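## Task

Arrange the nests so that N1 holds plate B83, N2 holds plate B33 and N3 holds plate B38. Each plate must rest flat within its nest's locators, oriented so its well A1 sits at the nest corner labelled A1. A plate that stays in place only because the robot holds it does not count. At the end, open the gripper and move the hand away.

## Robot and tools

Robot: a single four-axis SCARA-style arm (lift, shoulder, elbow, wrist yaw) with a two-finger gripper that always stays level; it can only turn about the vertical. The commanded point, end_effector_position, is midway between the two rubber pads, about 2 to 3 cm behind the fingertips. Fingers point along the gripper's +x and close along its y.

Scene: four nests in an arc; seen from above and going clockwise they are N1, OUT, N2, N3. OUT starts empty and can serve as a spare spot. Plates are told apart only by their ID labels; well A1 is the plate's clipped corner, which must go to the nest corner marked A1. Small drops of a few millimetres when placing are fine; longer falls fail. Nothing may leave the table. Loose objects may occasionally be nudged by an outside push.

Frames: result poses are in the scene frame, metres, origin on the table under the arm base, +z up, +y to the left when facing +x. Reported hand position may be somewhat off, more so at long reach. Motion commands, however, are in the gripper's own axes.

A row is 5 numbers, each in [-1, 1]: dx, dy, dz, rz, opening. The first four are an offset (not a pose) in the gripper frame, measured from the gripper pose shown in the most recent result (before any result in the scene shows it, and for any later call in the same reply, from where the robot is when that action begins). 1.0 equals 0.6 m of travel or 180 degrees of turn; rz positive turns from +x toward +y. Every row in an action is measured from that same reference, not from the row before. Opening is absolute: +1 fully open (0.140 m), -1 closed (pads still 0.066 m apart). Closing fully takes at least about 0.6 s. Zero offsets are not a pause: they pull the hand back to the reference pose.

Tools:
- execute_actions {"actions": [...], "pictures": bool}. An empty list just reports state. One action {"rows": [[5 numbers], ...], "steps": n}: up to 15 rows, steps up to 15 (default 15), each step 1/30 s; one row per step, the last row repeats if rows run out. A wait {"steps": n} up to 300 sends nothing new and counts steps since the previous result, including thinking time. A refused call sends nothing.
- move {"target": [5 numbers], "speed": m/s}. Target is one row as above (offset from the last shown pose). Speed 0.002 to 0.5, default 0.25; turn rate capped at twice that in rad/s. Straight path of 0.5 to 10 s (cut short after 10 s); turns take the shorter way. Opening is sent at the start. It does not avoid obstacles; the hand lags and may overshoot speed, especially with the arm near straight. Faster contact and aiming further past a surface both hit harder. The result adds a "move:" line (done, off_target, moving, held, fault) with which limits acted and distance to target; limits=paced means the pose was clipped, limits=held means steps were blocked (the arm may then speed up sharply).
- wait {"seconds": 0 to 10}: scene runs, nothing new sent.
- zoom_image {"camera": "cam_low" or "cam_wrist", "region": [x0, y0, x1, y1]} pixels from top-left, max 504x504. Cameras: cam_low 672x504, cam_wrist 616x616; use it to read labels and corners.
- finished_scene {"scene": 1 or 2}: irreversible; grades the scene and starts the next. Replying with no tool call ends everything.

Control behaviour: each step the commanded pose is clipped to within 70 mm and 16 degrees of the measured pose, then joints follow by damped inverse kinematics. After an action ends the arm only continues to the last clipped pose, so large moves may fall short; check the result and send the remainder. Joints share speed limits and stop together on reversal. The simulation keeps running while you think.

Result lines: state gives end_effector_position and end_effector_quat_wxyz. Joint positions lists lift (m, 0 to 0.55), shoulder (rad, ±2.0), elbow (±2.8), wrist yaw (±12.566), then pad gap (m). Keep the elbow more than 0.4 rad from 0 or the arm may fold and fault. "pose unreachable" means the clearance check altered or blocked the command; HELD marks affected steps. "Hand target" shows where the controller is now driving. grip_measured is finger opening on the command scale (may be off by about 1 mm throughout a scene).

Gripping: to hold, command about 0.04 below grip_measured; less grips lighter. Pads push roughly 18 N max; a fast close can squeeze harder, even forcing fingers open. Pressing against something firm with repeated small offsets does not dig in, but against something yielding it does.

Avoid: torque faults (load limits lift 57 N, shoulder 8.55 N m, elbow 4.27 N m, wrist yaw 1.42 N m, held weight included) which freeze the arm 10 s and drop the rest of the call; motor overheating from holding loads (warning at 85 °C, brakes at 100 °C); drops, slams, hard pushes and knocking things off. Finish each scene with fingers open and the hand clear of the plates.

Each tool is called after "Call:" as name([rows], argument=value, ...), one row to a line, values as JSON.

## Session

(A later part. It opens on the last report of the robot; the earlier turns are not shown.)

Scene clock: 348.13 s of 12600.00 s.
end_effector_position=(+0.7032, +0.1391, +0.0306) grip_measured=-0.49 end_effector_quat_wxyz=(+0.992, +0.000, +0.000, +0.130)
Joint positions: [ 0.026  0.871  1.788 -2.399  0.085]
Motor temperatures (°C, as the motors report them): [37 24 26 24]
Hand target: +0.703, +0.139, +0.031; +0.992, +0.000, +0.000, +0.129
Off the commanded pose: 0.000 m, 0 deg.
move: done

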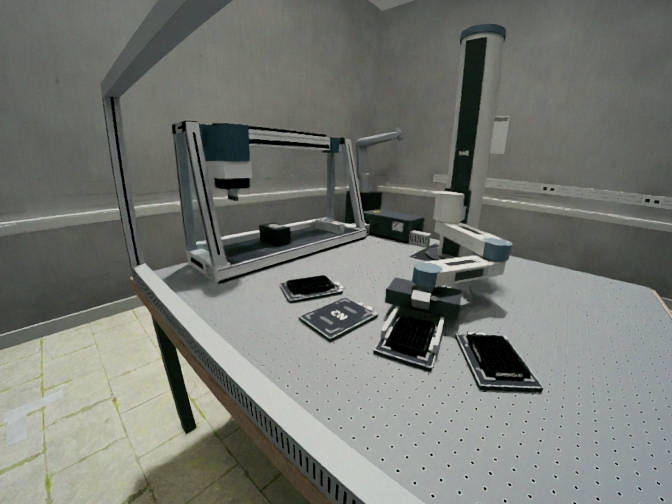

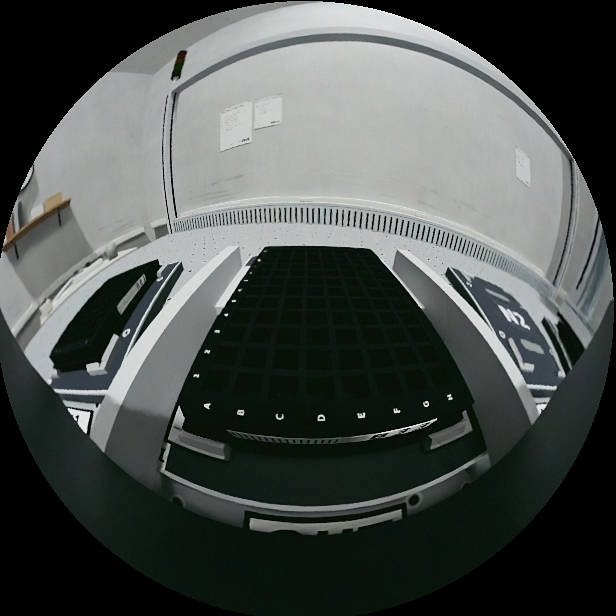

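Call:
move(target=[0, 0, 0.06, 0, -0.52], speed=0.2)

Call:
move(target=[-0.019, -0.3155, 0, -0.109, -0.52], speed=0.4)

Scene clock: 356.23 s of 12600.00 s.
end_effector_position=(+0.7032, +0.1392, +0.0667) grip_measured=-0.49 end_effector_quat_wxyz=(+0.992, +0.000, +0.000, +0.130)
Joint positions: [ 0.062  0.872  1.788 -2.399  0.085]
Motor temperatures (°C, as the motors report them): [37 24 26 24]
Hand target: +0.703, +0.139, +0.067; +0.992, +0.000, +0.000, +0.130
Off the commanded pose: 0.000 m, 0 deg.
After step 90, 4.40 s passed at rest.
move: done

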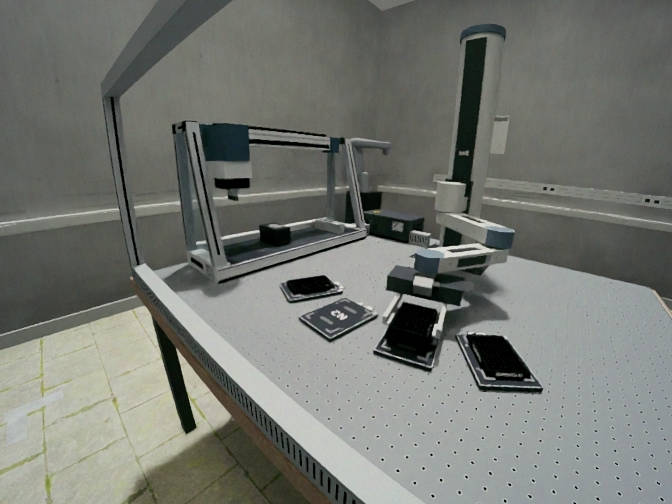

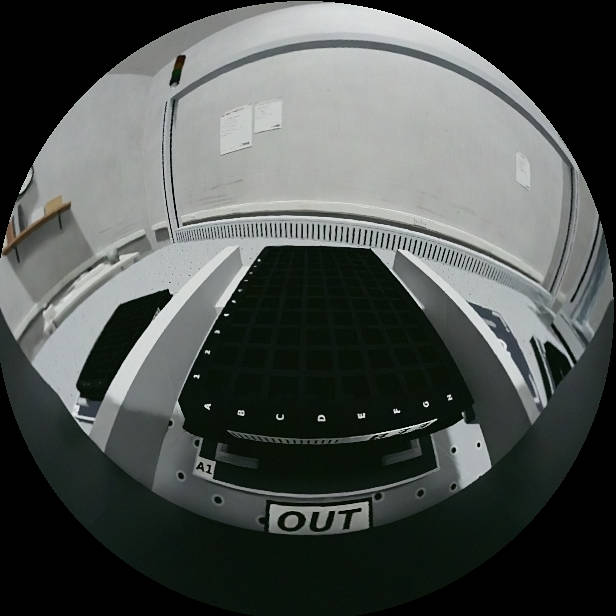

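Scene clock: 357.20 s of 12600.00 s.
end_effector_position=(+0.7409, -0.0468, +0.0667) grip_measured=-0.49 end_effector_quat_wxyz=(+0.999, +0.000, +0.000, -0.041)
Joint positions: [ 0.062  0.471  1.928 -2.481  0.085]
Motor temperatures (°C, as the motors report them): [37 24 26 24]
Hand target: +0.741, -0.047, +0.067; +0.999, +0.000, +0.000, -0.041
Off the commanded pose: 0.000 m, 0 deg.
move: done

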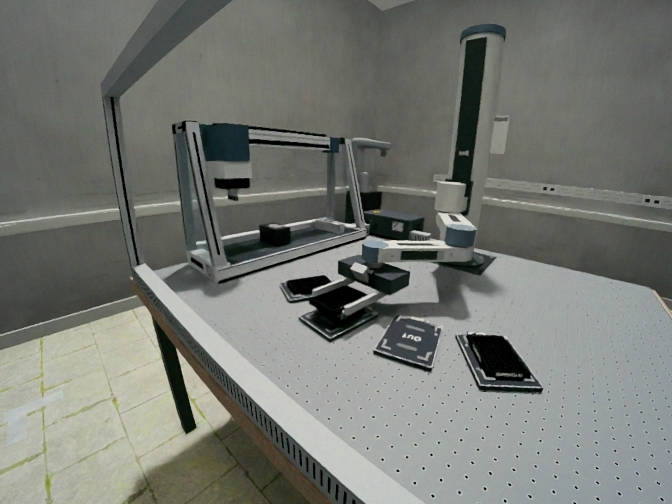

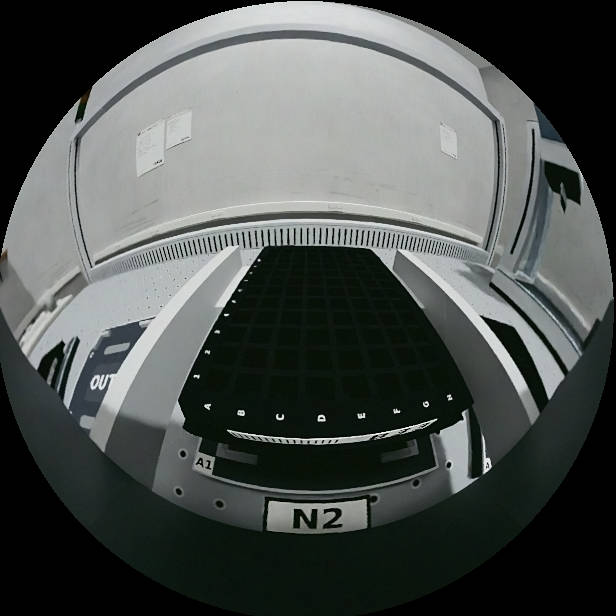

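Call:
move(target=[0.003, 0, -0.052, 0, -0.52], speed=0.07)

Call:
move(target=[0, 0, 0, 0, 0.3], speed=0.05)

Call:
move(target=[0, 0, 0.06, 0, 0.3], speed=0.3)

Scene clock: 367.13 s of 12600.00 s.
end_effector_position=(+0.7426, -0.0469, +0.0354) grip_measured=-0.49 end_effector_quat_wxyz=(+0.999, +0.000, +0.000, -0.041)
Joint positions: [ 0.03   0.465  1.94  -2.487  0.085]
Motor temperatures (°C, as the motors report them): [37 24 26 24]
Hand target: +0.743, -0.047, +0.035; +0.999, +0.000, +0.000, -0.041
Off the commanded pose: 0.000 m, 0 deg.
After step 90, 6.20 s passed at rest.
move: done

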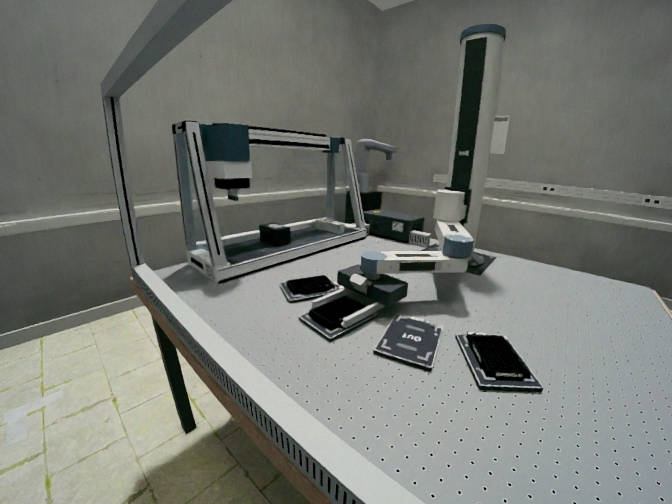

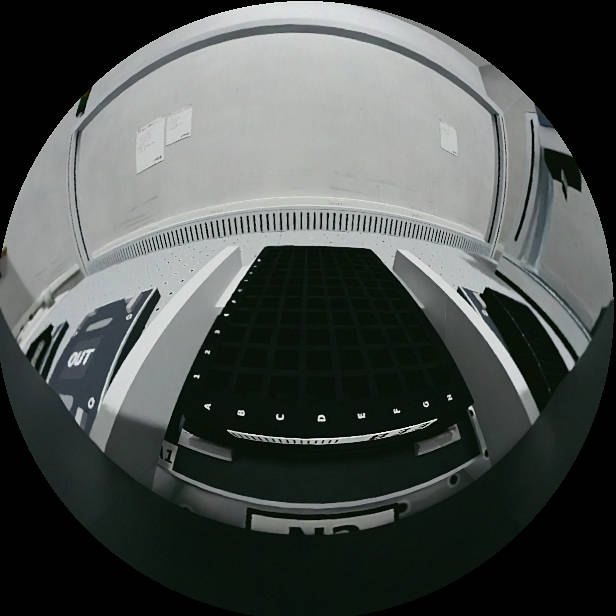

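Scene clock: 367.63 s of 12600.00 s.
end_effector_position=(+0.7426, -0.0469, +0.0354) grip_measured=+0.30 end_effector_quat_wxyz=(+0.999, +0.000, +0.000, -0.041)
Joint positions: [ 0.03   0.465  1.94  -2.487  0.114]
Motor temperatures (°C, as the motors report them): [37 24 26 24]
Hand target: +0.743, -0.047, +0.035; +0.999, +0.000, +0.000, -0.041
Off the commanded pose: 0.000 m, 0 deg.
move: done

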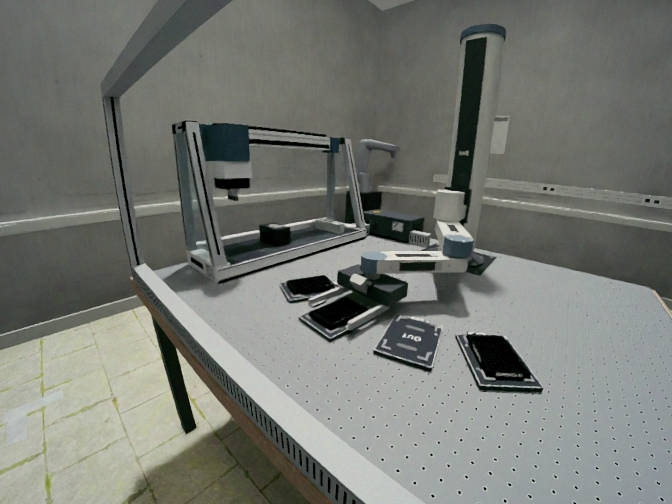

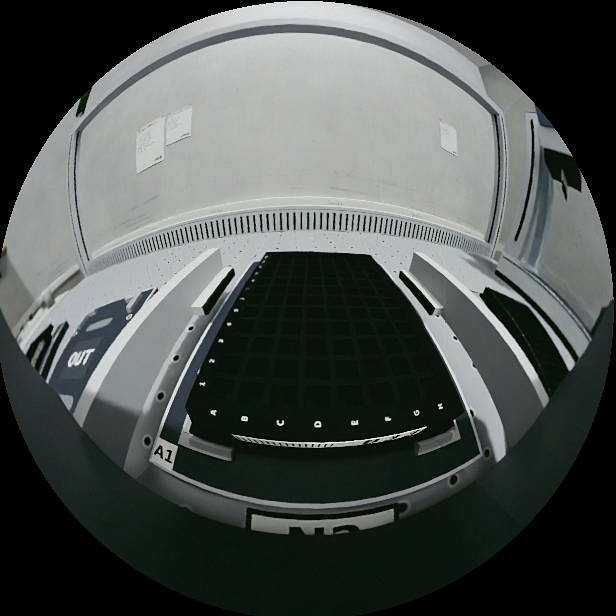

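Scene clock: 368.33 s of 12600.00 s.
end_effector_position=(+0.7427, -0.0469, +0.0715) grip_measured=+0.30 end_effector_quat_wxyz=(+0.999, +0.000, +0.000, -0.041)
Joint positions: [ 0.066  0.465  1.94  -2.487  0.114]
Motor temperatures (°C, as the motors report them): [37 24 26 24]
Hand target: +0.743, -0.047, +0.071; +0.999, +0.000, +0.000, -0.041
Off the commanded pose: 0.000 m, 0 deg.
move: done

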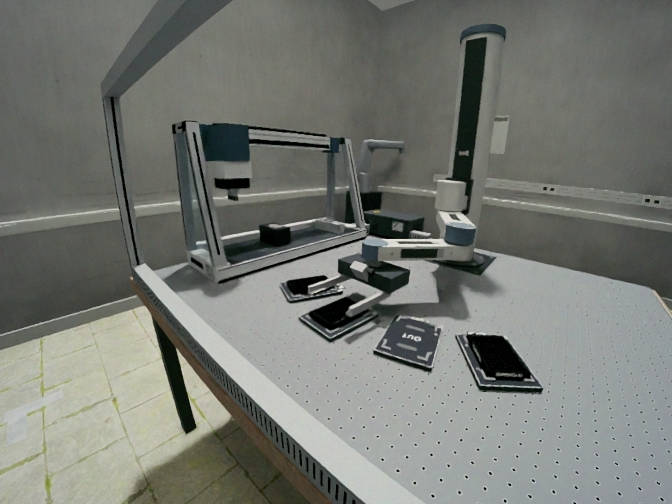

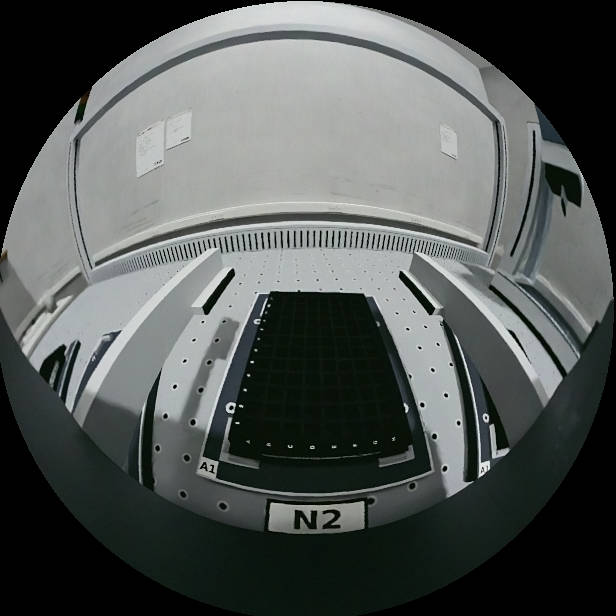

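Call:
move(target=[-0.234, 0.573, 0, 0.215, 0.3], speed=0.5)

Scene clock: 375.63 s of 12600.00 s.
end_effector_position=(+0.6308, +0.3073, +0.0715) grip_measured=+0.30 end_effector_quat_wxyz=(+0.956, +0.000, +0.000, +0.293)
Joint positions: [ 0.066  1.198  1.81  -2.414  0.114]
Motor temperatures (°C, as the motors report them): [36 24 26 24]
Hand target: +0.631, +0.307, +0.071; +0.956, +0.000, +0.000, +0.293
Off the commanded pose: 0.000 m, 0 deg.
After step 90, 3.00 s passed at rest.
move: done; limits=paced

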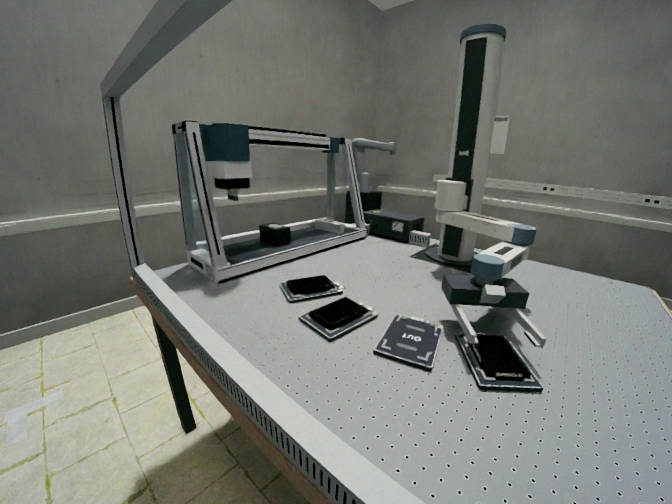

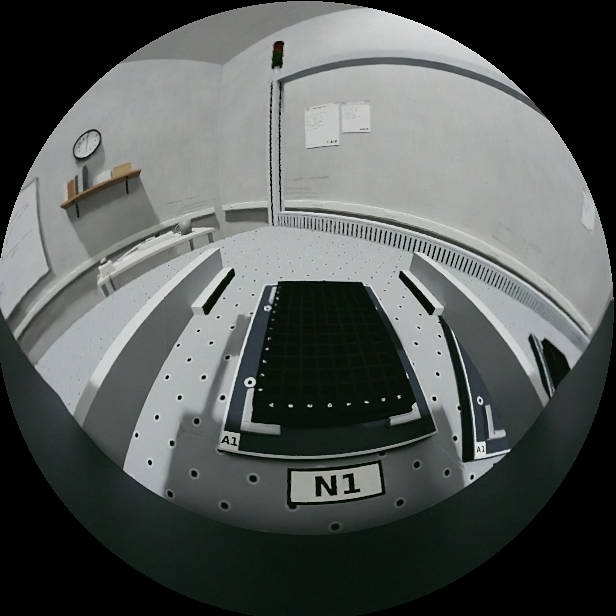

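Call:
zoom_image(camera="cam_wrist", region=[210, 270, 450, 460])

Call:
zoom_image(camera="cam_low", region=[450, 330, 550, 400])

Region (210, 270, 450, 460) of cam_wrist's 616x616 image, scaled by 2.100, with more detail than that image has; it fills the top 399 rows of this view, and the rest is white.

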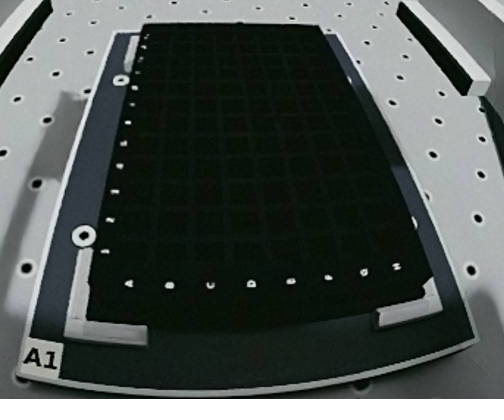

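Region (450, 330, 550, 400) of cam_low's 672x504 image, scaled by 5.040, with more detail than that image has; it fills the top 353 rows of this view, and the rest is white.

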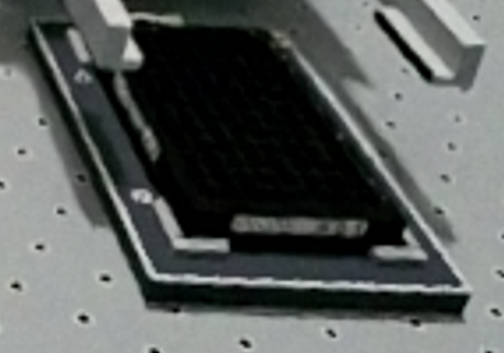

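Call:
move(target=[-0.15, 0, 0.1, 0, 1], speed=0.4)

Call:
finished_scene(scene=1)

Scene clock: 387.57 s of 12600.00 s.
end_effector_position=(+0.5561, +0.2569, +0.1315) grip_measured=+0.99 end_effector_quat_wxyz=(+0.956, +0.000, +0.000, +0.293)
Joint positions: [ 0.127  1.406  1.316 -2.129  0.14 ]
Motor temperatures (°C, as the motors report them): [37 24 26 24]
Hand target: +0.556, +0.257, +0.131; +0.956, +0.000, +0.000, +0.293
Off the commanded pose: 0.000 m, 0 deg.
After step 90, 8.17 s passed at rest.
move: done

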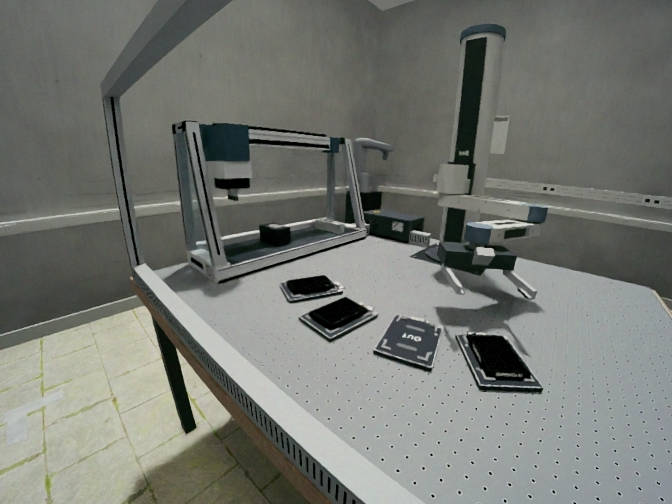

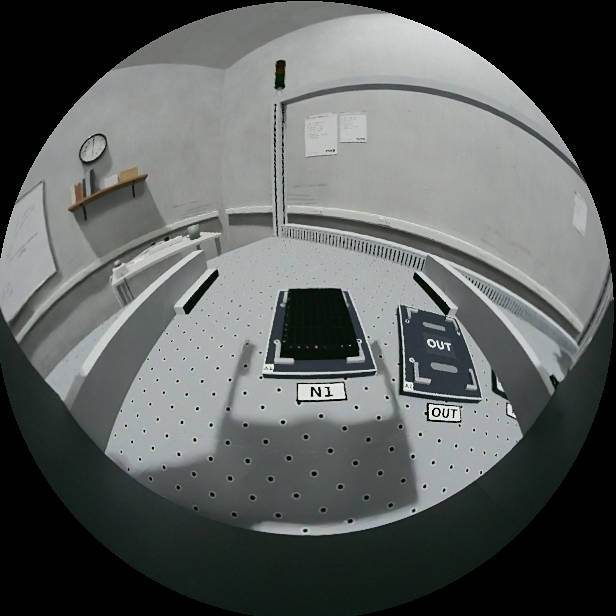

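The scene is finished: the task was done.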